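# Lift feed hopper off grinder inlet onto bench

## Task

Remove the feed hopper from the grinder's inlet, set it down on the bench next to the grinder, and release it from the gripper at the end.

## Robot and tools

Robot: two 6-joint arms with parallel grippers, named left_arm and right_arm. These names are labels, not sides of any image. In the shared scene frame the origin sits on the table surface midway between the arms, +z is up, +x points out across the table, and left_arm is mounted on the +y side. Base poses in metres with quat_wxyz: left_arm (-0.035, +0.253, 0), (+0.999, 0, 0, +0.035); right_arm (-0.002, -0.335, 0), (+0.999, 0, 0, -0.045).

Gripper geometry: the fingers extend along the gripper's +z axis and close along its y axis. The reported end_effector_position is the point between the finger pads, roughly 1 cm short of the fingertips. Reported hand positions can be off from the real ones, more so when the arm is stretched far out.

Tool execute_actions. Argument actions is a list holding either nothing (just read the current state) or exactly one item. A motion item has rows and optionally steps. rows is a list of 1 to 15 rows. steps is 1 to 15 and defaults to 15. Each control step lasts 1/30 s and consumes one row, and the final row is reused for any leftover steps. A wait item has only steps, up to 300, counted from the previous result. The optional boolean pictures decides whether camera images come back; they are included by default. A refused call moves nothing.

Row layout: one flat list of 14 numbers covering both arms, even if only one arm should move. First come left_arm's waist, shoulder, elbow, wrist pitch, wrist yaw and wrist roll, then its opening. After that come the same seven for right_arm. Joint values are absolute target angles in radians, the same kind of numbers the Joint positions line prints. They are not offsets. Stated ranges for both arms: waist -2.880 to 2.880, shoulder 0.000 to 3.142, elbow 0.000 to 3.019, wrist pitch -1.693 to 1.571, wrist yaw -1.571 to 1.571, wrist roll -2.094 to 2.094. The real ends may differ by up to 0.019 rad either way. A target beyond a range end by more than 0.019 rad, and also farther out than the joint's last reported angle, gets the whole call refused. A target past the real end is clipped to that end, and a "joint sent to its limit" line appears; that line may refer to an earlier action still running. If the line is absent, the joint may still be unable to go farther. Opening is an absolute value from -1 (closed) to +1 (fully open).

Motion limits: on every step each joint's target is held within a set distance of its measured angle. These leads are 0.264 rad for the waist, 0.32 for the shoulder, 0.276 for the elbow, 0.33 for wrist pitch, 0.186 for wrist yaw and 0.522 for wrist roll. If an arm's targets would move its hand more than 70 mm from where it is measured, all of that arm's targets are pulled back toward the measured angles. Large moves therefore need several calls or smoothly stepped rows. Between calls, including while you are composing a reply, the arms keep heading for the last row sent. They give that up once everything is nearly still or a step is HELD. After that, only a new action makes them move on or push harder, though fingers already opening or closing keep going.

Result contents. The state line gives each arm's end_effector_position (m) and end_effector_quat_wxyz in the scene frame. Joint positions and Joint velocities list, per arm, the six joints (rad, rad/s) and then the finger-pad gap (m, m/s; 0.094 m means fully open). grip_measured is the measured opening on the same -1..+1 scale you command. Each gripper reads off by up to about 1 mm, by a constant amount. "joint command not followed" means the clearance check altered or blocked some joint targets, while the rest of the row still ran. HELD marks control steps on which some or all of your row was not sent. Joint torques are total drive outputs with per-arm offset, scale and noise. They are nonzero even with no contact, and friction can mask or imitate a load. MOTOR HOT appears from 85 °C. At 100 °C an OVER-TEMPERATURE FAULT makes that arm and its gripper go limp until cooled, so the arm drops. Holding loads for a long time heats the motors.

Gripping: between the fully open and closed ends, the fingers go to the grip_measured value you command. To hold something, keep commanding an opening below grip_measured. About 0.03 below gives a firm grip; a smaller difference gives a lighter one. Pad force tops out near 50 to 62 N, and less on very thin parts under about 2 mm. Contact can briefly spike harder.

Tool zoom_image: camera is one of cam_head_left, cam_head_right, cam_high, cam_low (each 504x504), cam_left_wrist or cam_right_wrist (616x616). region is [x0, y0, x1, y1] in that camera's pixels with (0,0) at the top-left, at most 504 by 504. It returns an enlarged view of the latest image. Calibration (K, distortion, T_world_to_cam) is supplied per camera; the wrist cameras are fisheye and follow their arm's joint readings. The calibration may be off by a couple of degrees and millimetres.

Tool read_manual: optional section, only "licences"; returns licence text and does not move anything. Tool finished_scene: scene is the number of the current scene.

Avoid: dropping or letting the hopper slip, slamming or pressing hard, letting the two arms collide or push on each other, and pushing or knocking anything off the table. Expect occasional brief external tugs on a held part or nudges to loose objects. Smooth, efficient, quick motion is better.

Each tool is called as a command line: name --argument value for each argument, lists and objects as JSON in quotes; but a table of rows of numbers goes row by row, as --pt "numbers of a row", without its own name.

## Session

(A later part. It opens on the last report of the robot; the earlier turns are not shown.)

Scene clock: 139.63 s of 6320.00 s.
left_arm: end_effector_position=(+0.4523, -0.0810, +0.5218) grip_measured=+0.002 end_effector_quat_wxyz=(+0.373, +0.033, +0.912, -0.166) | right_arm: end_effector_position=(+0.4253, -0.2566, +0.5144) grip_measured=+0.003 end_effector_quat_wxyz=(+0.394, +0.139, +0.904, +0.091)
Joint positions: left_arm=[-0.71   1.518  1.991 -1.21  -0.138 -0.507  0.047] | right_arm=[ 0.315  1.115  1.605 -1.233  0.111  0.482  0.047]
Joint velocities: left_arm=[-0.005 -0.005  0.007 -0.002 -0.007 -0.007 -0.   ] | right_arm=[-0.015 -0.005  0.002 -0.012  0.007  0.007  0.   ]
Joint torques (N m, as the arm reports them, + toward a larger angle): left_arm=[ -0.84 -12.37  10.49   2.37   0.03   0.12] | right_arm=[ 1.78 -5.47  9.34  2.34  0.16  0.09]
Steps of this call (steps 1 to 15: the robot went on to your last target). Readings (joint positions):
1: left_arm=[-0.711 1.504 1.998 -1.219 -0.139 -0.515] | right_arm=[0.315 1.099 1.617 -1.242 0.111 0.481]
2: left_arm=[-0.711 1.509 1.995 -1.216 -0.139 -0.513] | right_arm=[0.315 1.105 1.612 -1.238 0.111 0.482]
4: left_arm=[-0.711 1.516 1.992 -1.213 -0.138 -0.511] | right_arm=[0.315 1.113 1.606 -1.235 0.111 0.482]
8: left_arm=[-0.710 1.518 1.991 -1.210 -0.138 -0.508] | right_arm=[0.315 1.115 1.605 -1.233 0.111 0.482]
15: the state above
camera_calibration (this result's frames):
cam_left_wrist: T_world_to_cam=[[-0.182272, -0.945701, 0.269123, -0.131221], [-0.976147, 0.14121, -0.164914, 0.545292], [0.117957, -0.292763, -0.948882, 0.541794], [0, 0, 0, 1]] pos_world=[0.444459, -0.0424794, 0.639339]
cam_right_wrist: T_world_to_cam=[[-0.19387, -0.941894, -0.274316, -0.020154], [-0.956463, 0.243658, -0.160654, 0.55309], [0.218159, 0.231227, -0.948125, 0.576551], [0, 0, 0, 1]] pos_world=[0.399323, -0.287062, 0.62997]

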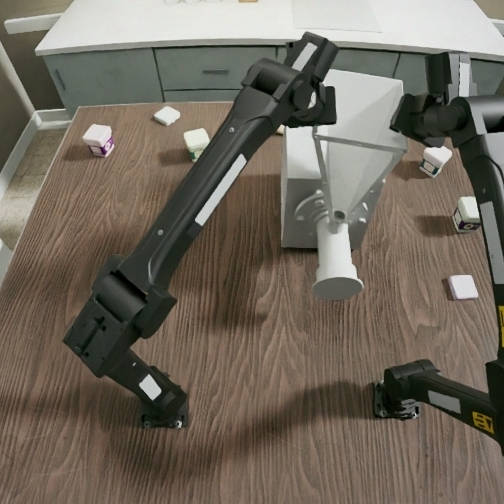

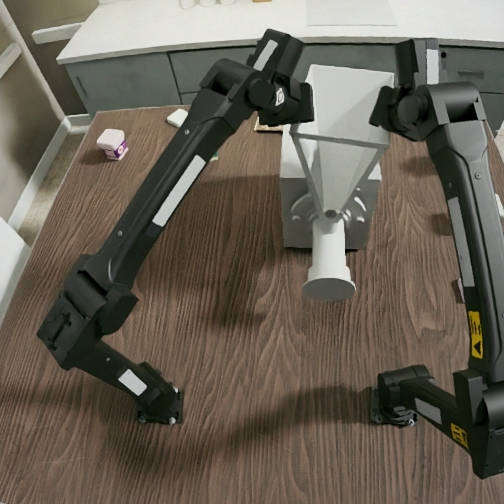

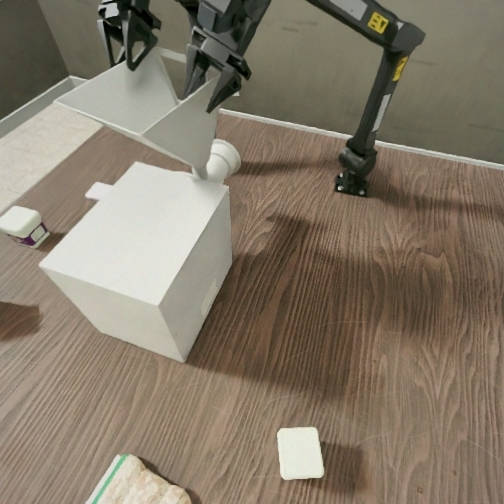

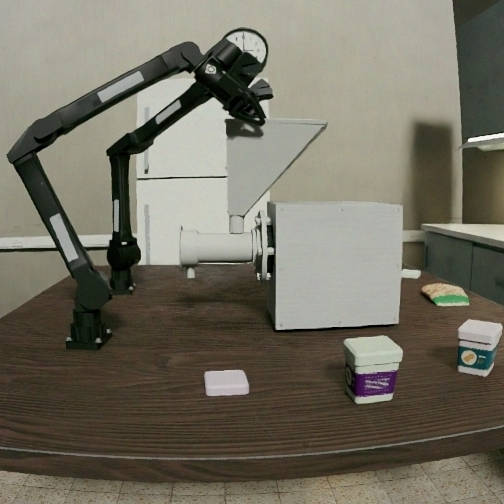

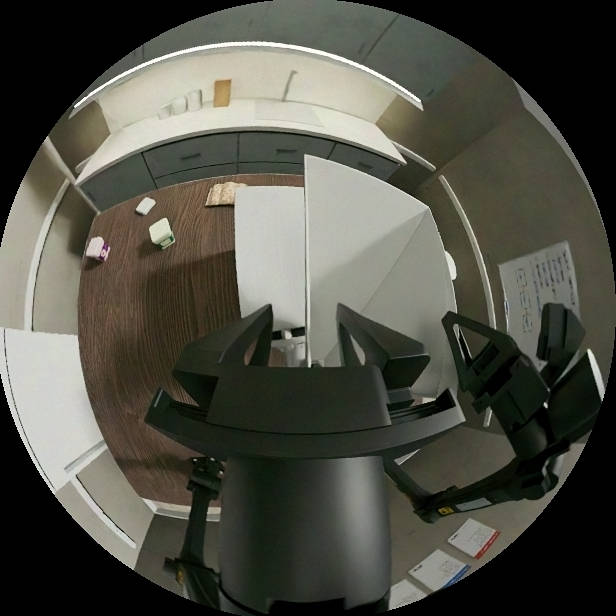

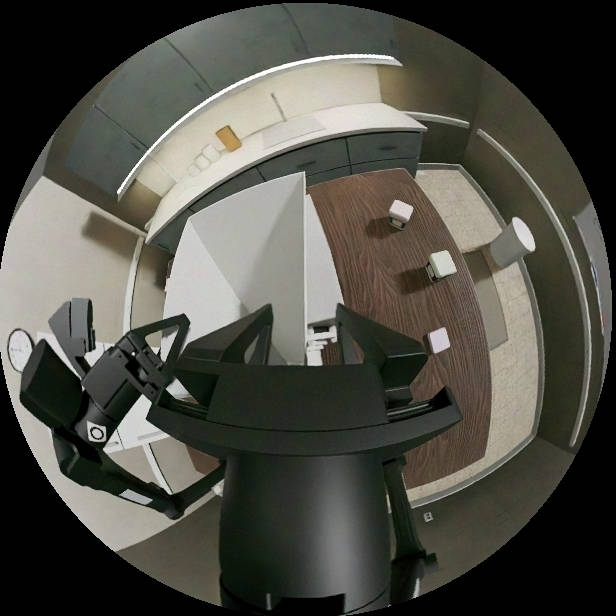

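execute_actions --actions '[{"rows":[[-0.703,1.517,2.005,-1.191,-0.138,-0.502,0,0.328,1.113,1.604,-1.212,0.112,0.486,0],[-0.706,1.519,2.016,-1.190,-0.141,-0.507,0,0.328,1.113,1.599,-1.207,0.108,0.480,0],[-0.709,1.522,2.027,-1.189,-0.143,-0.512,0,0.328,1.113,1.594,-1.202,0.105,0.475,0],[-0.712,1.525,2.035,-1.188,-0.145,-0.516,0,0.328,1.113,1.589,-1.198,0.103,0.471,0],[-0.715,1.529,2.04,-1.187,-0.147,-0.520,0,0.328,1.113,1.584,-1.193,0.101,0.468,0],[-0.715,1.533,2.043,-1.186,-0.149,-0.524,0,0.328,1.114,1.579,-1.189,0.101,0.466,0],[-0.715,1.537,2.045,-1.185,-0.149,-0.524,0,0.328,1.114,1.574,-1.184,0.101,0.466,0],[-0.715,1.541,2.045,-1.184,-0.149,-0.524,0,0.328,1.114,1.569,-1.180,0.101,0.466,0],[-0.715,1.544,2.045,-1.183,-0.149,-0.524,0,0.328,1.114,1.564,-1.175,0.101,0.466,0],[-0.715,1.547,2.045,-1.183,-0.149,-0.524,0,0.328,1.114,1.559,-1.171,0.101,0.466,0],[-0.715,1.55,2.045,-1.183,-0.149,-0.524,0,0.328,1.114,1.555,-1.1675,0.101,0.466,0]],"steps":15}]' --pictures false

execute_actions --actions '[{"steps":10}]'

Scene clock: 175.73 s of 6320.00 s.
left_arm: end_effector_position=(+0.4581, -0.0833, +0.5222) grip_measured=+0.002 end_effector_quat_wxyz=(+0.378, +0.028, +0.910, -0.166) | right_arm: end_effector_position=(+0.4329, -0.2538, +0.5020) grip_measured=+0.003 end_effector_quat_wxyz=(+0.398, +0.135, +0.903, +0.094)
Joint positions: left_arm=[-0.71   1.53   2.    -1.199 -0.147 -0.513  0.047] | right_arm=[ 0.315  1.114  1.563 -1.183  0.105  0.476  0.047]
Joint velocities: left_arm=[-0.015 -0.005  0.027  0.007 -0.022  0.022  0.   ] | right_arm=[ 0.005 -0.005 -0.022 -0.007  0.022  0.007 -0.001]
Joint torques (N m, as the arm reports them, + toward a larger angle): left_arm=[ -2.01 -11.42  14.45   2.26  -0.18  -0.09] | right_arm=[ 0.99 -5.97  8.71  2.42 -0.08 -0.12]
Steps of this call (steps 1 to 15: the robot went on to your last target; steps 16 to 90: nothing new was sent; then 32.60 s passed at rest; steps 91 to 105: all 15 steps of this action). Readings (joint positions):
91: left_arm=[-0.710 1.518 1.991 -1.210 -0.138 -0.507] | right_arm=[0.315 1.115 1.605 -1.232 0.111 0.482]
92: left_arm=[-0.710 1.518 1.991 -1.210 -0.138 -0.507] | right_arm=[0.315 1.115 1.605 -1.230 0.111 0.482]
94: left_arm=[-0.710 1.518 1.991 -1.209 -0.140 -0.507] | right_arm=[0.315 1.115 1.602 -1.221 0.109 0.482]
98: left_arm=[-0.710 1.521 1.991 -1.205 -0.146 -0.510] | right_arm=[0.315 1.115 1.584 -1.203 0.106 0.479]
105: the state above

Scene clock: 176.07 s of 6320.00 s.
left_arm: end_effector_position=(+0.4581, -0.0833, +0.5222) grip_measured=+0.002 end_effector_quat_wxyz=(+0.378, +0.028, +0.910, -0.166) | right_arm: end_effector_position=(+0.4331, -0.2538, +0.5016) grip_measured=+0.003 end_effector_quat_wxyz=(+0.398, +0.135, +0.903, +0.094)
Joint positions: left_arm=[-0.71   1.53   2.    -1.199 -0.147 -0.514  0.047] | right_arm=[ 0.315  1.114  1.562 -1.182  0.105  0.475  0.047]
Joint velocities: left_arm=[-0.005 -0.015 -0.002 -0.012 -0.007 -0.066 -0.001] | right_arm=[-0.005 -0.005 -0.012 -0.012 -0.007  0.007  0.   ]
Joint torques (N m, as the arm reports them, + toward a larger angle): left_arm=[ -2.54 -11.31  14.46   2.2   -0.15  -0.07] | right_arm=[ 2.04 -6.83  8.7   2.28 -0.13 -0.16]
Steps of this call (steps 1 to 10: the robot went on to your last target). Readings (joint positions):
1: left_arm=[-0.710 1.530 2.000 -1.199 -0.147 -0.514] | right_arm=[0.315 1.114 1.562 -1.183 0.105 0.476]
2: left_arm=[-0.710 1.530 2.000 -1.199 -0.147 -0.514] | right_arm=[0.315 1.114 1.562 -1.182 0.105 0.476]
4: left_arm=[-0.710 1.530 2.000 -1.199 -0.147 -0.514] | right_arm=[0.315 1.114 1.562 -1.182 0.105 0.476]
8: left_arm=[-0.710 1.530 2.000 -1.199 -0.147 -0.514] | right_arm=[0.315 1.114 1.562 -1.182 0.105 0.475]
10: the state above
camera_calibration (this result's frames):
cam_left_wrist: T_world_to_cam=[[-0.173866, -0.94651, 0.271825, -0.137772], [-0.976206, 0.129335, -0.174052, 0.555153], [0.129586, -0.295619, -0.946476, 0.533989], [0, 0, 0, 1]] pos_world=[0.448793, -0.0443464, 0.639484]
cam_right_wrist: T_world_to_cam=[[-0.182967, -0.943344, -0.276812, -0.0232976], [-0.957259, 0.235101, -0.16847, 0.559867], [0.224004, 0.234156, -0.946041, 0.559276], [0, 0, 0, 1]] pos_world=[0.406395, -0.284561, 0.616969]

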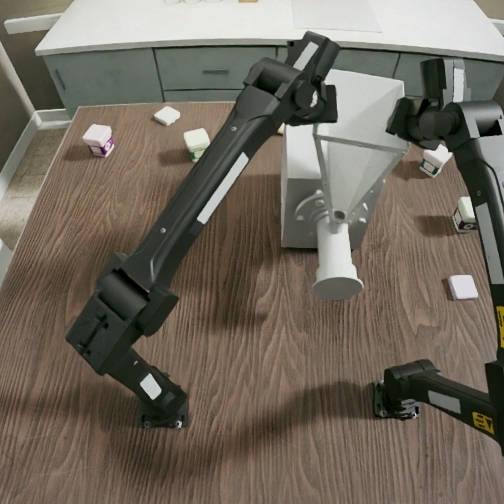

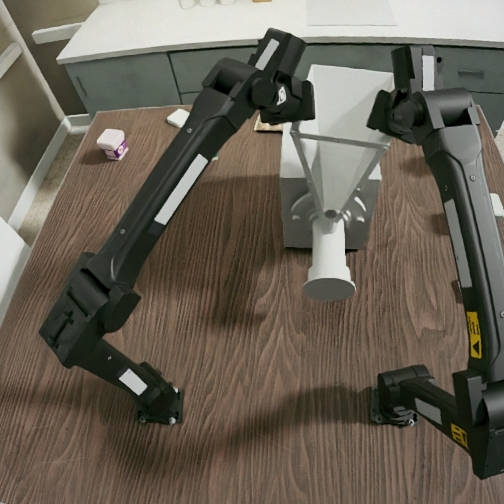

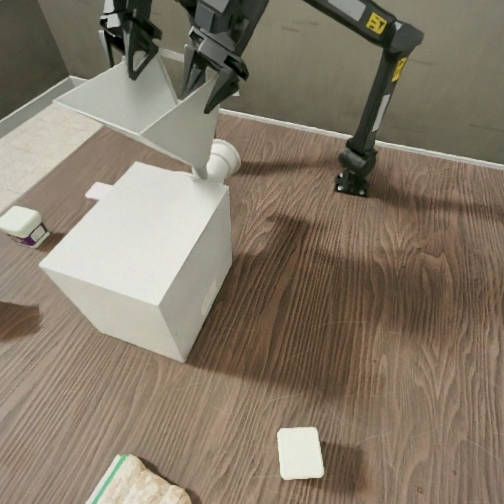

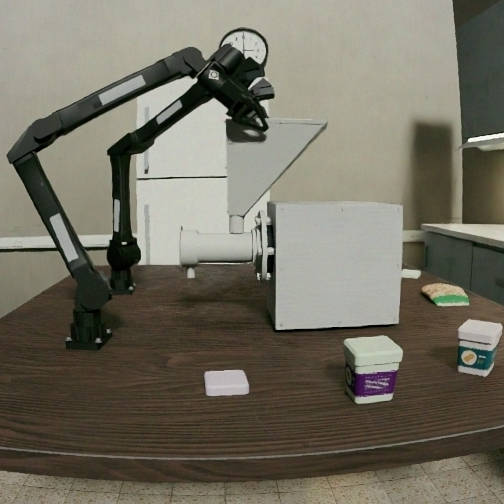

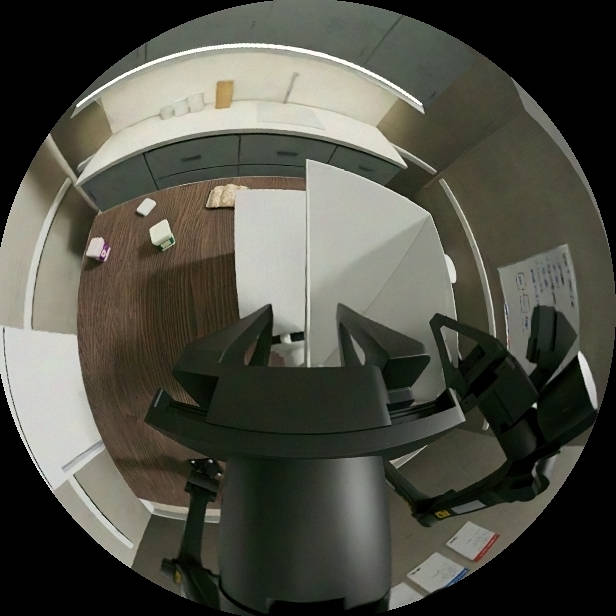

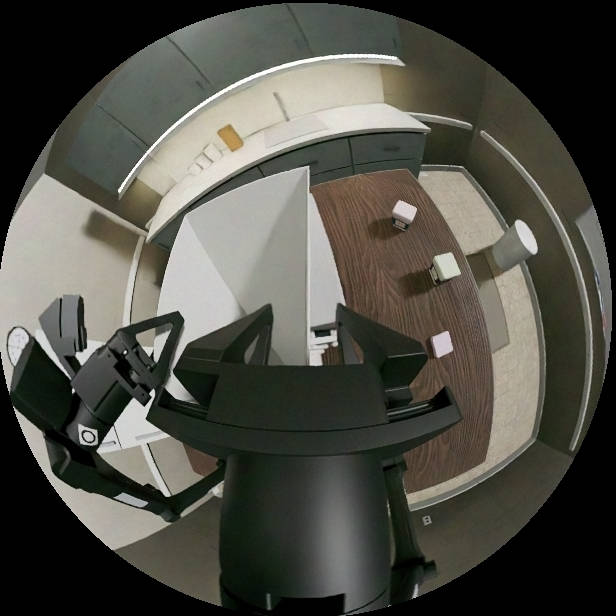

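zoom_image --camera "cam_low" --region '[200, 70, 340, 150]'

zoom_image --camera "cam_high" --region '[80, 20, 260, 140]'

Region (200, 70, 340, 150) of cam_low's 504x504 image, scaled by 3.600, with more detail than that image has; it fills the top 288 rows of this view, and the rest is white.

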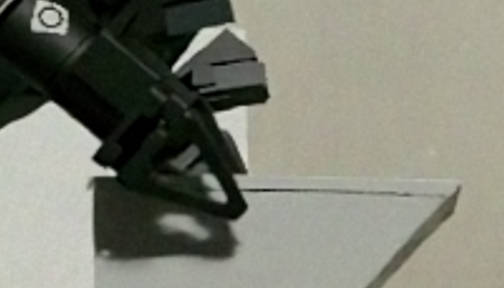

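Region (80, 20, 260, 140) of cam_high's 504x504 image, scaled by 2.800, with more detail than that image has.

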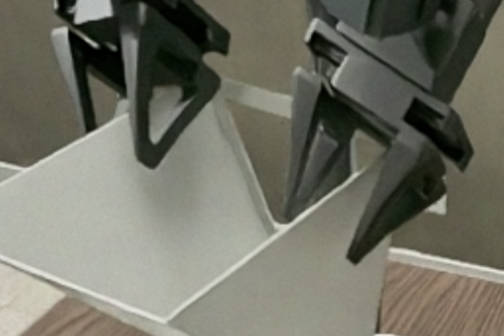

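execute_actions --actions '[{"rows":[[-0.717,1.555,2.045,-1.185,-0.149,-0.524,0,0.328,1.114,1.552,-1.17,0.101,0.466,0],[-0.719,1.56,2.045,-1.187,-0.149,-0.524,0,0.328,1.114,1.549,-1.17,0.101,0.466,0],[-0.72,1.564,2.045,-1.189,-0.149,-0.524,0,0.328,1.114,1.546,-1.17,0.101,0.466,0],[-0.72,1.568,2.045,-1.19,-0.149,-0.524,0,0.328,1.114,1.544,-1.17,0.101,0.466,0],[-0.72,1.571,2.045,-1.19,-0.149,-0.524,0,0.328,1.114,1.544,-1.17,0.101,0.466,0]],"steps":15}]'

Scene clock: 189.10 s of 6320.00 s.
left_arm: end_effector_position=(+0.4609, -0.0851, +0.5220) grip_measured=+0.002 end_effector_quat_wxyz=(+0.379, +0.027, +0.910, -0.166) | right_arm: end_effector_position=(+0.4333, -0.2538, +0.5011) grip_measured=+0.003 end_effector_quat_wxyz=(+0.397, +0.135, +0.903, +0.094)
Joint positions: left_arm=[-0.71   1.538  2.009 -1.199 -0.149 -0.514  0.047] | right_arm=[ 0.315  1.114  1.56  -1.181  0.105  0.475  0.047]
Joint velocities: left_arm=[-0.005  0.005 -0.027  0.007  0.022  0.007 -0.001] | right_arm=[-0.005 -0.005 -0.002  0.002 -0.007  0.037 -0.001]
Joint torques (N m, as the arm reports them, + toward a larger angle): left_arm=[ -2.43 -10.55  13.61   1.95  -0.12  -0.08] | right_arm=[ 1.32 -5.97  7.92  1.89 -0.08 -0.11]
Steps of this call (steps 1 to 15: the robot went on to your last target; steps 16 to 90: nothing new was sent; then 9.53 s passed at rest; steps 91 to 105: all 15 steps of this action). Readings (joint positions):
91: left_arm=[-0.710 1.530 2.000 -1.199 -0.147 -0.514] | right_arm=[0.315 1.114 1.562 -1.182 0.105 0.475]
92: left_arm=[-0.710 1.530 2.000 -1.199 -0.147 -0.514] | right_arm=[0.315 1.114 1.561 -1.182 0.105 0.475]
94: left_arm=[-0.710 1.533 2.003 -1.199 -0.147 -0.514] | right_arm=[0.315 1.114 1.560 -1.182 0.105 0.475]
98: left_arm=[-0.710 1.538 2.009 -1.199 -0.148 -0.514] | right_arm=[0.315 1.114 1.560 -1.181 0.105 0.475]
105: the state above
camera_calibration (this result's frames):
cam_left_wrist: T_world_to_cam=[[-0.172993, -0.946735, 0.271598, -0.139251], [-0.976237, 0.128278, -0.174659, 0.558296], [0.130516, -0.295359, -0.94643, 0.532417], [0, 0, 0, 1]] pos_world=[0.451451, -0.0461967, 0.639227]
cam_right_wrist: T_world_to_cam=[[-0.182577, -0.943617, -0.276137, -0.0239649], [-0.957433, 0.234504, -0.168313, 0.559779], [0.223578, 0.233653, -0.946266, 0.558831], [0, 0, 0, 1]] pos_world=[0.406633, -0.284457, 0.616403]

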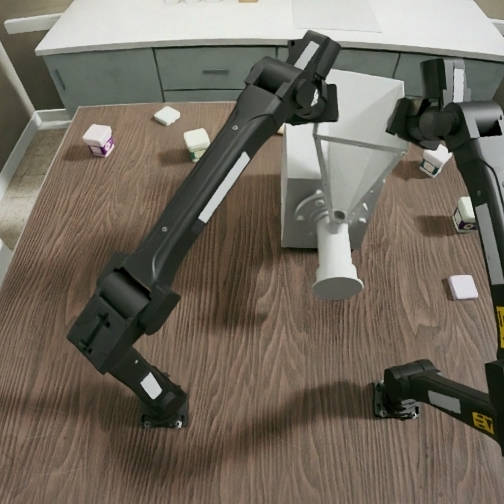

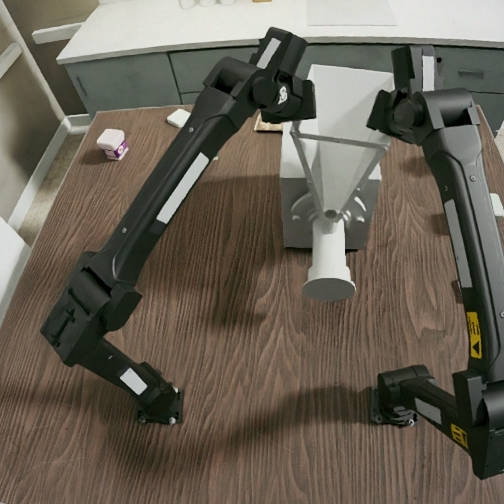

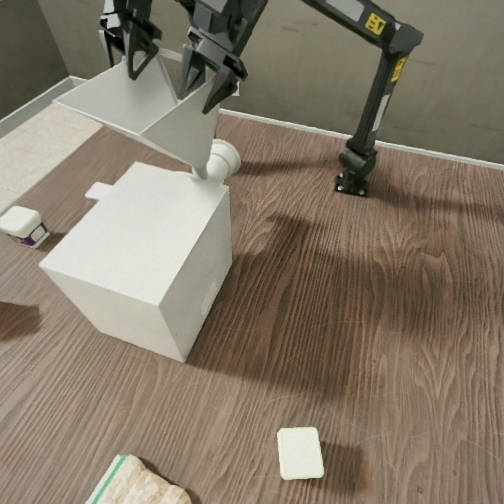

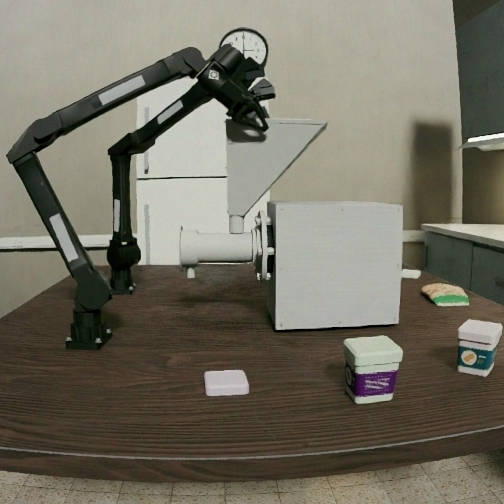

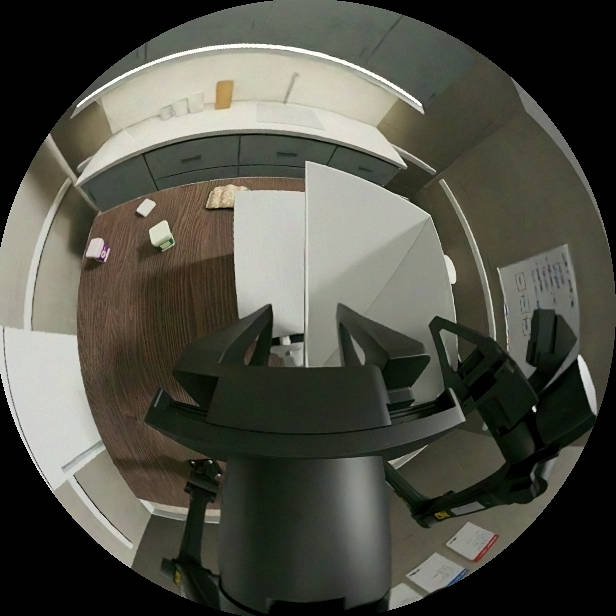

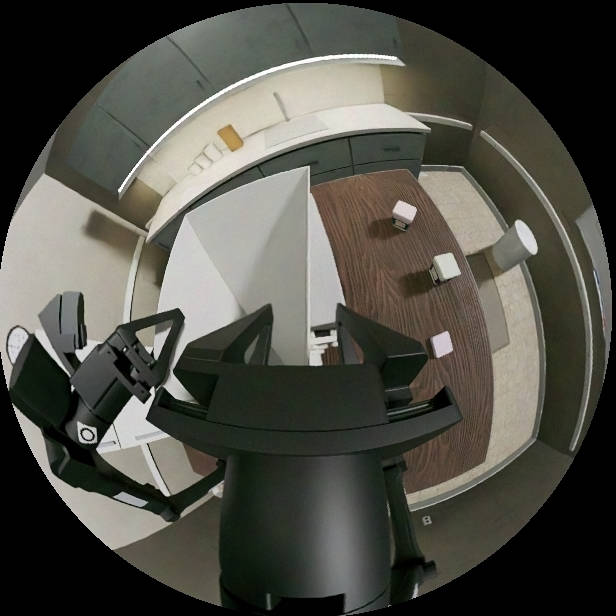

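execute_actions --actions '[{"rows":[[-0.715,1.55,2.04,-1.19,-0.149,-0.52,0,0.315,1.114,1.58,-1.19,0.098,0.466,0],[-0.712,1.535,2.035,-1.19,-0.149,-0.516,0,0.303,1.116,1.605,-1.205,0.09,0.465,0],[-0.712,1.53,2.035,-1.19,-0.149,-0.516,0,0.300,1.122,1.615,-1.219,0.083,0.463,0],[-0.712,1.53,2.035,-1.19,-0.149,-0.516,0,0.297,1.129,1.625,-1.233,0.076,0.462,0],[-0.712,1.53,2.035,-1.19,-0.149,-0.516,0,0.294,1.136,1.635,-1.247,0.069,0.460,0],[-0.712,1.53,2.035,-1.19,-0.149,-0.516,0,0.291,1.143,1.645,-1.261,0.062,0.459,0],[-0.712,1.53,2.035,-1.19,-0.149,-0.516,0,0.288,1.150,1.655,-1.275,0.055,0.457,0],[-0.712,1.53,2.035,-1.19,-0.149,-0.516,0,0.285,1.157,1.665,-1.289,0.048,0.456,0],[-0.712,1.53,2.035,-1.19,-0.149,-0.516,0,0.282,1.164,1.675,-1.303,0.041,0.454,0],[-0.712,1.53,2.035,-1.19,-0.149,-0.516,0,0.279,1.171,1.685,-1.317,0.034,0.453,0],[-0.712,1.53,2.035,-1.19,-0.149,-0.516,0,0.276,1.178,1.694,-1.331,0.027,0.451,0],[-0.712,1.53,2.035,-1.19,-0.149,-0.516,0,0.273,1.185,1.702,-1.344,0.020,0.450,0],[-0.712,1.53,2.035,-1.19,-0.149,-0.516,0,0.270,1.190,1.709,-1.356,0.014,0.448,0],[-0.712,1.53,2.035,-1.19,-0.149,-0.516,0,0.268,1.194,1.713,-1.364,0.010,0.447,0],[-0.712,1.53,2.035,-1.19,-0.149,-0.516,0,0.267,1.197,1.715,-1.369,0.008,0.447,0]],"steps":15}]' --pictures false

execute_actions --actions '[{"steps":12}]'

Scene clock: 223.23 s of 6320.00 s.
left_arm: end_effector_position=(+0.4604, -0.0848, +0.5229) grip_measured=+0.002 end_effector_quat_wxyz=(+0.379, +0.027, +0.910, -0.166) | right_arm: end_effector_position=(+0.4267, -0.2537, +0.5014) grip_measured=+0.003 end_effector_quat_wxyz=(+0.336, +0.127, +0.927, +0.107)
Joint positions: left_arm=[-0.71   1.537  2.009 -1.199 -0.149 -0.514  0.047] | right_arm=[ 0.283  1.171  1.663 -1.342  0.015  0.461  0.047]
Joint velocities: left_arm=[-0.015  0.015 -0.002 -0.002  0.022  0.007  0.   ] | right_arm=[-0.073  0.171  0.139 -0.242 -0.11  -0.037  0.   ]
Joint torques (N m, as the arm reports them, + toward a larger angle): left_arm=[ -1.83 -13.41  12.64   1.95  -0.1    0.  ] | right_arm=[-0.29 -5.9  12.43  0.98 -0.15 -0.19]
Steps of this call (steps 1 to 15: the robot went on to your last target; steps 16 to 90: nothing new was sent; then 30.63 s passed at rest; steps 91 to 105: all 15 steps of this action). Readings (joint positions):
91: left_arm=[-0.710 1.538 2.009 -1.199 -0.149 -0.514] | right_arm=[0.315 1.114 1.560 -1.181 0.105 0.474]
92: left_arm=[-0.710 1.538 2.009 -1.199 -0.149 -0.514] | right_arm=[0.315 1.114 1.561 -1.183 0.102 0.474]
94: left_arm=[-0.710 1.537 2.009 -1.199 -0.149 -0.514] | right_arm=[0.313 1.114 1.566 -1.199 0.087 0.473]
98: left_arm=[-0.710 1.537 2.009 -1.199 -0.149 -0.514] | right_arm=[0.305 1.124 1.596 -1.254 0.058 0.470]
105: the state above

Scene clock: 223.63 s of 6320.00 s.
left_arm: end_effector_position=(+0.4604, -0.0848, +0.5229) grip_measured=+0.002 end_effector_quat_wxyz=(+0.379, +0.027, +0.910, -0.166) | right_arm: end_effector_position=(+0.4294, -0.2544, +0.4936) grip_measured=+0.003 end_effector_quat_wxyz=(+0.323, +0.127, +0.932, +0.102)
Joint positions: left_arm=[-0.71   1.537  2.009 -1.199 -0.149 -0.514  0.047] | right_arm=[ 0.28   1.187  1.666 -1.36   0.013  0.457  0.047]
Joint velocities: left_arm=[-0.005 -0.024 -0.007 -0.012  0.022 -0.022 -0.001] | right_arm=[-0.005 -0.024 -0.002 -0.007 -0.007 -0.051 -0.001]
Joint torques (N m, as the arm reports them, + toward a larger angle): left_arm=[ -1.71 -13.57  12.66   1.96  -0.11   0.  ] | right_arm=[-0.47 -6.03 12.93  1.15 -0.18 -0.08]
Steps of this call (steps 1 to 12: the robot went on to your last target). Readings (joint positions):
1: left_arm=[-0.710 1.537 2.009 -1.199 -0.149 -0.514] | right_arm=[0.281 1.176 1.666 -1.348 0.014 0.460]
2: left_arm=[-0.710 1.537 2.009 -1.199 -0.149 -0.514] | right_arm=[0.280 1.179 1.666 -1.352 0.013 0.459]
4: left_arm=[-0.710 1.537 2.009 -1.199 -0.149 -0.514] | right_arm=[0.280 1.185 1.666 -1.357 0.013 0.458]
8: left_arm=[-0.710 1.537 2.009 -1.199 -0.149 -0.514] | right_arm=[0.280 1.187 1.666 -1.360 0.013 0.457]
12: the state above
camera_calibration (this result's frames):
cam_left_wrist: T_world_to_cam=[[-0.173326, -0.946488, 0.272249, -0.139401], [-0.976023, 0.128118, -0.175971, 0.558509], [0.131674, -0.296221, -0.945999, 0.532589], [0, 0, 0, 1]] pos_world=[0.450828, -0.0457326, 0.640062]
cam_right_wrist: T_world_to_cam=[[-0.185889, -0.944921, -0.269386, -0.0296112], [-0.980425, 0.196486, -0.012673, 0.478407], [0.0649056, 0.261757, -0.962949, 0.636331], [0, 0, 0, 1]] pos_world=[0.422237, -0.288545, 0.61084]

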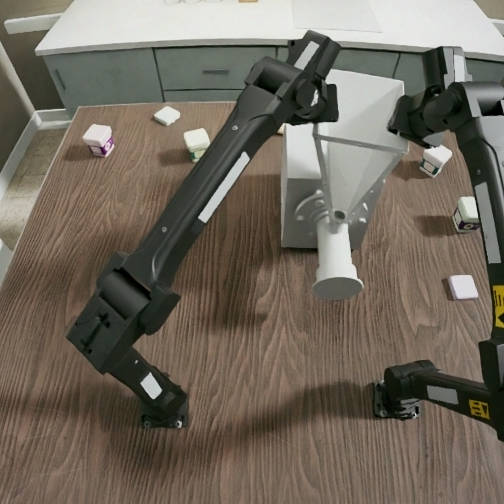

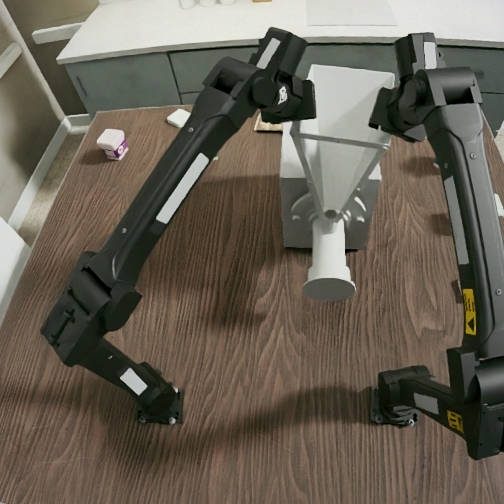

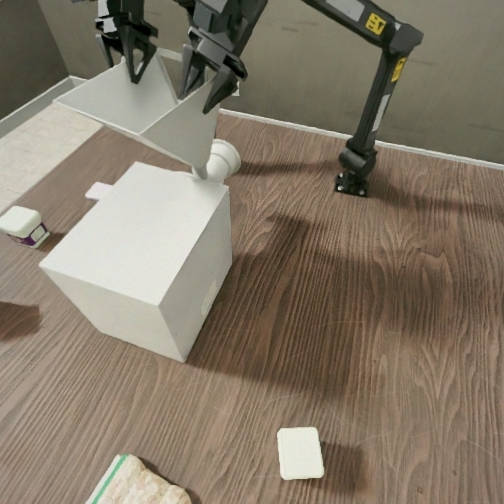

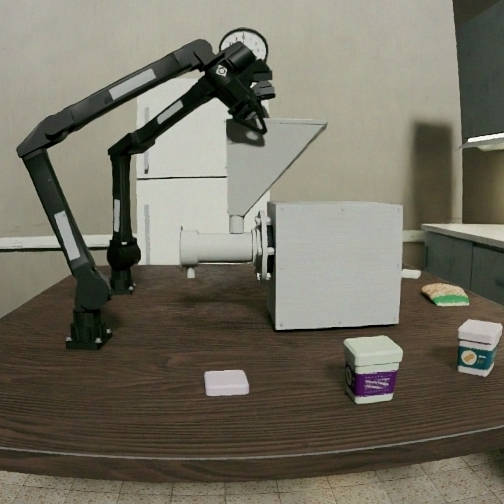

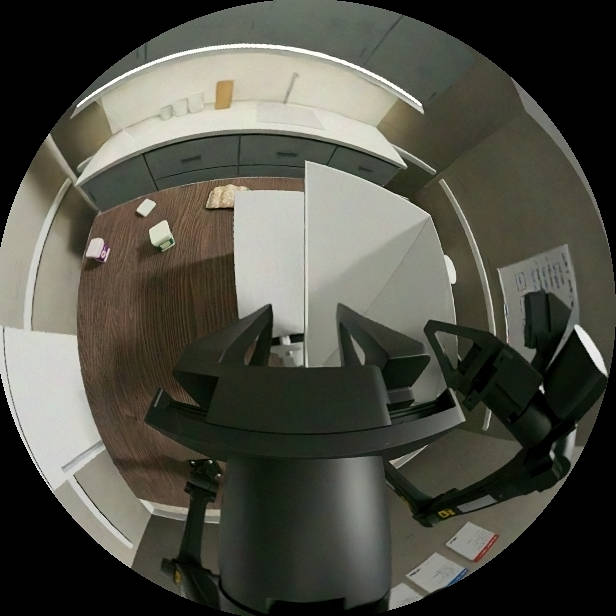

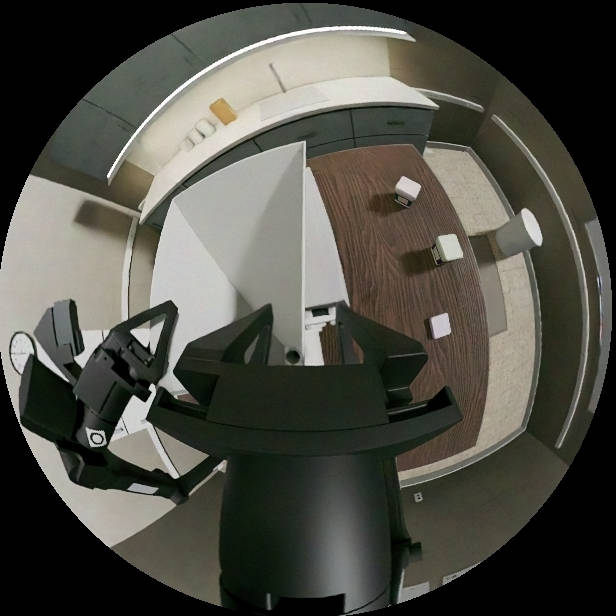

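zoom_image --camera "cam_right_wrist" --region '[255, 130, 355, 375]'

zoom_image --camera "cam_left_wrist" --region '[255, 150, 355, 375]'

zoom_image --camera "cam_low" --region '[200, 70, 340, 150]'

Region (255, 130, 355, 375) of cam_right_wrist's 616x616 image, scaled by 2.057, with more detail than that image has; it fills the left 206 columns of this view, and the rest is white.

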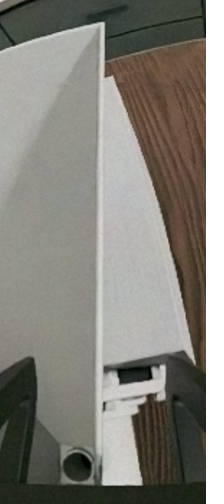

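Region (255, 150, 355, 375) of cam_left_wrist's 616x616 image, scaled by 2.240, with more detail than that image has.

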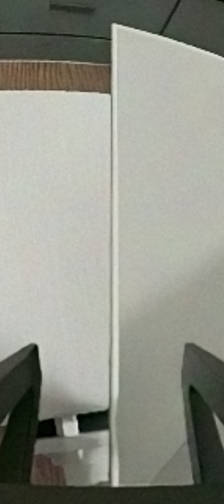

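Region (200, 70, 340, 150) of cam_low's 504x504 image, scaled by 3.600, with more detail than that image has; it fills the top 288 rows of this view, and the rest is white.

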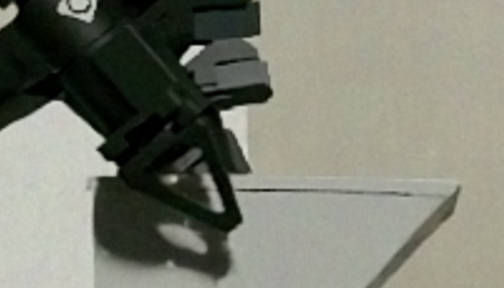

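execute_actions --actions '[{"rows":[[-0.71,1.535,2.033,-1.195,-0.149,-0.514,-0.2,0.28,1.187,1.69,-1.357,0.013,0.457,-0.2],[-0.71,1.535,2.033,-1.195,-0.149,-0.514,-0.4,0.28,1.187,1.69,-1.357,0.013,0.457,-0.4],[-0.71,1.535,2.033,-1.195,-0.149,-0.514,-0.6,0.28,1.187,1.69,-1.357,0.013,0.457,-0.6],[-0.71,1.535,2.033,-1.195,-0.149,-0.514,-0.75,0.28,1.187,1.69,-1.357,0.013,0.457,-0.75],[-0.71,1.535,2.033,-1.195,-0.149,-0.514,-0.85,0.28,1.187,1.69,-1.357,0.013,0.457,-0.85],[-0.71,1.535,2.033,-1.195,-0.149,-0.514,-0.9,0.28,1.187,1.69,-1.357,0.013,0.457,-0.9],[-0.71,1.535,2.033,-1.195,-0.149,-0.514,-0.93,0.28,1.187,1.69,-1.357,0.013,0.457,-0.93],[-0.71,1.535,2.033,-1.195,-0.149,-0.514,-0.95,0.28,1.187,1.69,-1.357,0.013,0.457,-0.95],[-0.71,1.535,2.033,-1.195,-0.149,-0.514,-0.97,0.28,1.187,1.69,-1.357,0.013,0.457,-0.97],[-0.71,1.535,2.033,-1.195,-0.149,-0.514,-1,0.28,1.187,1.69,-1.357,0.013,0.457,-1]],"steps":15}]'

Scene clock: 236.27 s of 6320.00 s.
left_arm: end_effector_position=(+0.4602, -0.0850, +0.5228) grip_measured=-0.963 end_effector_quat_wxyz=(+0.379, +0.027, +0.910, -0.167) | right_arm: end_effector_position=(+0.4295, -0.2530, +0.4938) grip_measured=-0.971 end_effector_quat_wxyz=(+0.322, +0.131, +0.932, +0.107)
Joint positions: left_arm=[-0.71   1.537  2.009 -1.199 -0.147 -0.514  0.002] | right_arm=[ 0.28   1.187  1.666 -1.358  0.005  0.469  0.001]
Joint velocities: left_arm=[-0.005 -0.005 -0.007 -0.002 -0.051 -0.037  0.   ] | right_arm=[-0.015 -0.005 -0.012 -0.002  0.11   0.022 -0.001]
Joint torques (N m, as the arm reports them, + toward a larger angle): left_arm=[ -1.47 -13.47  12.52   1.85  -0.18   0.01] | right_arm=[ 0.7  -6.72 10.54  1.67  0.25 -0.1 ]
Steps of this call (steps 1 to 30: the robot went on to your last target; steps 31 to 90: nothing new was sent; then 9.13 s passed at rest; steps 91 to 105: all 15 steps of this action). Readings (joint positions):
91: left_arm=[-0.710 1.537 2.009 -1.199 -0.149 -0.514] | right_arm=[0.280 1.187 1.666 -1.360 0.013 0.456]
92: left_arm=[-0.710 1.537 2.009 -1.199 -0.149 -0.514] | right_arm=[0.280 1.187 1.666 -1.360 0.013 0.456]
94: left_arm=[-0.710 1.537 2.009 -1.199 -0.149 -0.514] | right_arm=[0.280 1.187 1.666 -1.360 0.013 0.456]
98: left_arm=[-0.710 1.537 2.009 -1.199 -0.147 -0.514] | right_arm=[0.280 1.187 1.666 -1.359 0.009 0.456]
105: the state above
camera_calibration (this result's frames):
cam_left_wrist: T_world_to_cam=[[-0.174197, -0.945935, 0.273609, -0.139951], [-0.976026, 0.129041, -0.175275, 0.558095], [0.130492, -0.297582, -0.945736, 0.532787], [0, 0, 0, 1]] pos_world=[0.450812, -0.0458535, 0.639988]
cam_right_wrist: T_world_to_cam=[[-0.190004, -0.940513, -0.281661, -0.0192358], [-0.979618, 0.200658, -0.00919565, 0.477143], [0.0651662, 0.274173, -0.95947, 0.637484], [0, 0, 0, 1]] pos_world=[0.422221, -0.288615, 0.610617]

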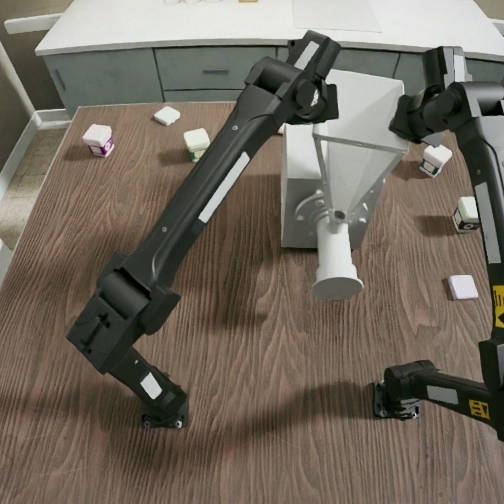

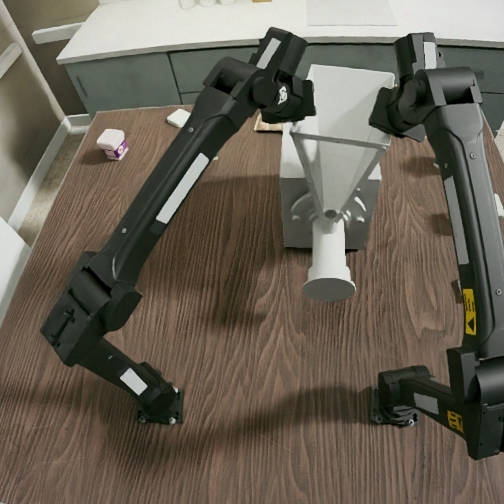

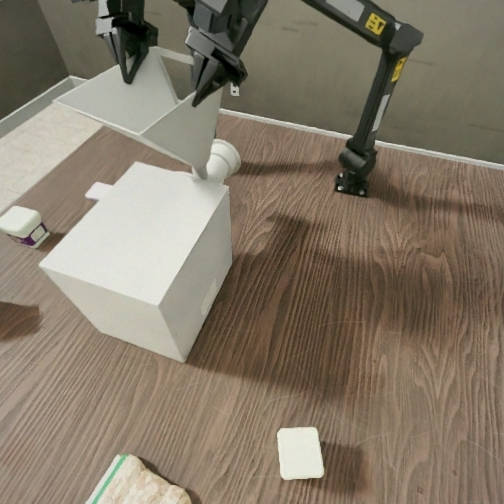

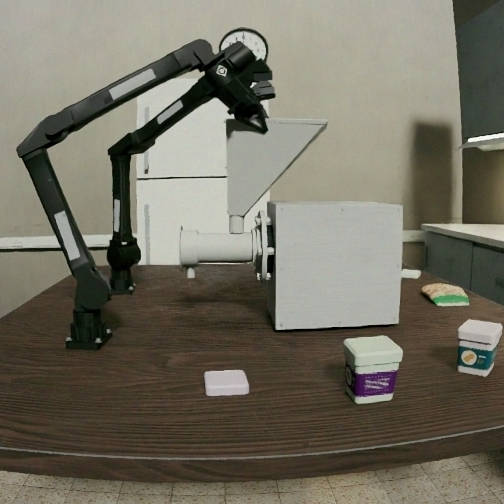

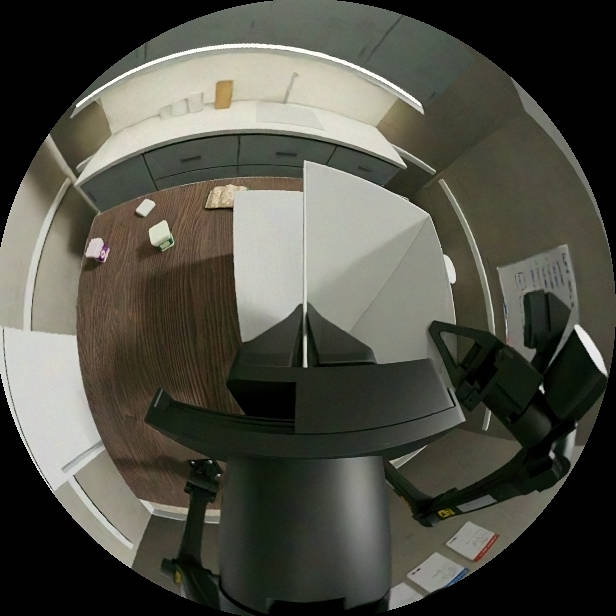

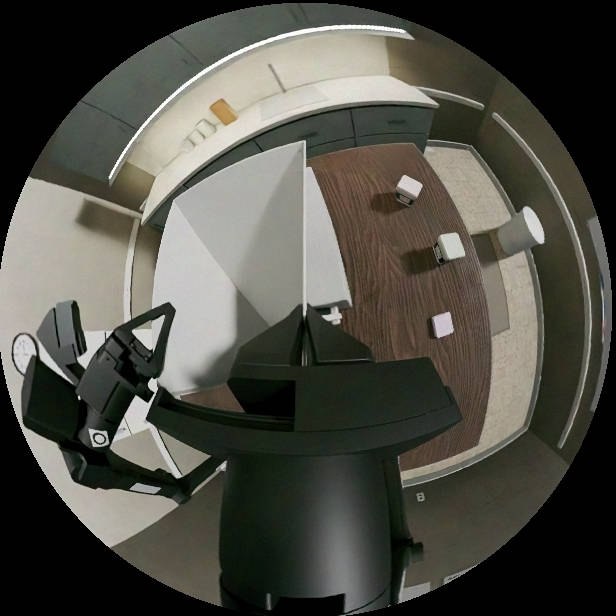

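execute_actions --actions '[{"rows":[[-0.71,1.53,2.045,-1.193,-0.147,-0.514,-1,0.28,1.183,1.703,-1.354,0.006,0.468,-1],[-0.71,1.524,2.06,-1.191,-0.147,-0.514,-1,0.28,1.179,1.717,-1.351,0.006,0.468,-1],[-0.71,1.518,2.075,-1.189,-0.147,-0.514,-1,0.28,1.175,1.731,-1.348,0.006,0.468,-1],[-0.71,1.513,2.089,-1.189,-0.147,-0.514,-1,0.28,1.172,1.744,-1.348,0.006,0.468,-1],[-0.71,1.515,2.096,-1.194,-0.147,-0.514,-1,0.28,1.174,1.750,-1.352,0.006,0.468,-1],[-0.71,1.517,2.103,-1.198,-0.147,-0.514,-1,0.28,1.176,1.755,-1.356,0.006,0.468,-1],[-0.71,1.519,2.110,-1.203,-0.147,-0.514,-1,0.28,1.178,1.761,-1.360,0.006,0.468,-1],[-0.71,1.521,2.116,-1.208,-0.147,-0.514,-1,0.28,1.179,1.767,-1.363,0.006,0.468,-1],[-0.71,1.524,2.123,-1.212,-0.147,-0.514,-1,0.28,1.181,1.772,-1.367,0.006,0.468,-1],[-0.71,1.526,2.130,-1.217,-0.147,-0.514,-1,0.28,1.183,1.778,-1.371,0.006,0.468,-1],[-0.71,1.528,2.137,-1.2215,-0.147,-0.514,-1,0.28,1.185,1.784,-1.375,0.006,0.468,-1],[-0.71,1.530,2.144,-1.226,-0.147,-0.514,-1,0.28,1.187,1.790,-1.379,0.006,0.468,-1],[-0.71,1.533,2.151,-1.231,-0.147,-0.514,-1,0.28,1.189,1.795,-1.383,0.006,0.468,-1],[-0.71,1.535,2.158,-1.236,-0.147,-0.514,-1,0.28,1.191,1.801,-1.387,0.006,0.468,-1],[-0.71,1.537,2.165,-1.24,-0.147,-0.514,-1,0.28,1.193,1.807,-1.390,0.006,0.468,-1]],"steps":15}]' --pictures false

execute_actions --actions '[{"steps":8}]' --pictures false

Scene clock: 256.50 s of 6320.00 s.
left_arm: end_effector_position=(+0.4604, -0.0855, +0.5263) grip_measured=-0.963 end_effector_quat_wxyz=(+0.371, +0.027, +0.914, -0.163) | right_arm: end_effector_position=(+0.4280, -0.2529, +0.4970) grip_measured=-0.972 end_effector_quat_wxyz=(+0.312, +0.137, +0.934, +0.107)
Joint positions: left_arm=[-0.71   1.557  2.054 -1.242 -0.145 -0.518  0.002] | right_arm=[ 0.28   1.2    1.695 -1.393  0.003  0.479  0.001]
Joint velocities: left_arm=[ 0.005  0.083  0.134 -0.193 -0.022 -0.037  0.001] | right_arm=[ 0.005  0.063  0.105 -0.149 -0.125  0.007 -0.   ]
Joint torques (N m, as the arm reports them, + toward a larger angle): left_arm=[ -1.45 -14.56  19.71   2.28  -0.11   0.08] | right_arm=[ 1.06 -8.   17.02  1.95  0.04 -0.16]
Steps of this call (steps 1 to 15: the robot went on to your last target; steps 16 to 90: nothing new was sent; then 16.73 s passed at rest; steps 91 to 105: all 15 steps of this action). Readings (joint positions):
91: left_arm=[-0.710 1.537 2.009 -1.199 -0.146 -0.514] | right_arm=[0.280 1.187 1.666 -1.358 0.004 0.471]
92: left_arm=[-0.710 1.537 2.009 -1.199 -0.146 -0.514] | right_arm=[0.280 1.187 1.666 -1.358 0.004 0.472]
94: left_arm=[-0.710 1.536 2.011 -1.199 -0.146 -0.514] | right_arm=[0.280 1.187 1.668 -1.358 0.004 0.473]
98: left_arm=[-0.710 1.538 2.018 -1.206 -0.146 -0.515] | right_arm=[0.280 1.187 1.671 -1.362 0.003 0.474]
105: the state above

Scene clock: 256.77 s of 6320.00 s.
left_arm: end_effector_position=(+0.4605, -0.0855, +0.5260) grip_measured=-0.963 end_effector_quat_wxyz=(+0.368, +0.027, +0.915, -0.162) | right_arm: end_effector_position=(+0.4279, -0.2530, +0.4967) grip_measured=-0.972 end_effector_quat_wxyz=(+0.309, +0.137, +0.935, +0.106)
Joint positions: left_arm=[-0.71   1.562  2.062 -1.252 -0.145 -0.519  0.002] | right_arm=[ 0.28   1.205  1.701 -1.402  0.003  0.481  0.001]
Joint velocities: left_arm=[-0.005 -0.015  0.012  0.002 -0.095 -0.007  0.   ] | right_arm=[-0.005  0.015 -0.002 -0.012 -0.007 -0.022 -0.001]
Joint torques (N m, as the arm reports them, + toward a larger angle): left_arm=[ -1.63 -14.96  19.74   2.06  -0.16   0.06] | right_arm=[ 0.59 -8.34 17.08  1.61  0.08 -0.12]
Steps of this call (steps 1 to 8: the robot went on to your last target). Readings (joint positions):
1: left_arm=[-0.710 1.560 2.058 -1.247 -0.145 -0.518] | right_arm=[0.280 1.203 1.698 -1.397 0.003 0.480]
2: left_arm=[-0.710 1.561 2.060 -1.250 -0.145 -0.518] | right_arm=[0.280 1.204 1.699 -1.400 0.003 0.480]
4: left_arm=[-0.710 1.562 2.061 -1.252 -0.145 -0.518] | right_arm=[0.280 1.205 1.701 -1.402 0.003 0.480]
8: the state above

execute_actions --actions '[{"rows":[[-0.71,1.533,2.165,-1.228,-0.146,-0.517,-1,0.28,1.190,1.807,-1.378,0.004,0.477,-1],[-0.71,1.529,2.165,-1.216,-0.146,-0.517,-1,0.28,1.187,1.807,-1.366,0.004,0.477,-1],[-0.71,1.525,2.165,-1.205,-0.146,-0.517,-1,0.28,1.185,1.807,-1.355,0.004,0.477,-1],[-0.71,1.525,2.17,-1.205,-0.146,-0.517,-1,0.28,1.185,1.811,-1.355,0.004,0.477,-1],[-0.71,1.526,2.176,-1.207,-0.146,-0.517,-1,0.28,1.186,1.816,-1.357,0.004,0.477,-1],[-0.71,1.527,2.182,-1.209,-0.146,-0.517,-1,0.28,1.187,1.821,-1.359,0.004,0.477,-1],[-0.71,1.528,2.188,-1.211,-0.146,-0.517,-1,0.28,1.188,1.826,-1.361,0.004,0.477,-1]],"steps":12}]' --pictures false

Scene clock: 263.50 s of 6320.00 s.
left_arm: end_effector_position=(+0.4605, -0.0855, +0.5260) grip_measured=-0.963 end_effector_quat_wxyz=(+0.368, +0.026, +0.915, -0.162) | right_arm: end_effector_position=(+0.4281, -0.2529, +0.4976) grip_measured=-0.972 end_effector_quat_wxyz=(+0.310, +0.139, +0.934, +0.107)
Joint positions: left_arm=[-0.71   1.562  2.062 -1.252 -0.145 -0.52   0.002] | right_arm=[ 0.28   1.205  1.702 -1.401  0.003  0.485  0.001]
Joint velocities: left_arm=[-0.015 -0.005 -0.007 -0.007  0.022  0.037 -0.001] | right_arm=[ 0.005 -0.005 -0.002 -0.007 -0.007  0.051  0.   ]
Joint torques (N m, as the arm reports them, + toward a larger angle): left_arm=[ -1.55 -15.27  20.01   3.06  -0.12   0.05] | right_arm=[ 1.2  -9.09 18.11  3.01  0.08 -0.13]
Steps of this call (steps 1 to 15: the robot went on to your last target; steps 16 to 90: nothing new was sent; then 3.33 s passed at rest; steps 91 to 102: all 12 steps of this action). Readings (joint positions):
91: left_arm=[-0.710 1.562 2.062 -1.252 -0.145 -0.519] | right_arm=[0.280 1.205 1.701 -1.402 0.003 0.482]
92: left_arm=[-0.710 1.562 2.062 -1.252 -0.145 -0.519] | right_arm=[0.280 1.205 1.701 -1.402 0.003 0.483]
94: left_arm=[-0.710 1.562 2.062 -1.252 -0.145 -0.520] | right_arm=[0.280 1.205 1.701 -1.401 0.003 0.484]
98: left_arm=[-0.710 1.562 2.062 -1.252 -0.145 -0.520] | right_arm=[0.280 1.205 1.702 -1.401 0.003 0.485]
102: the state above


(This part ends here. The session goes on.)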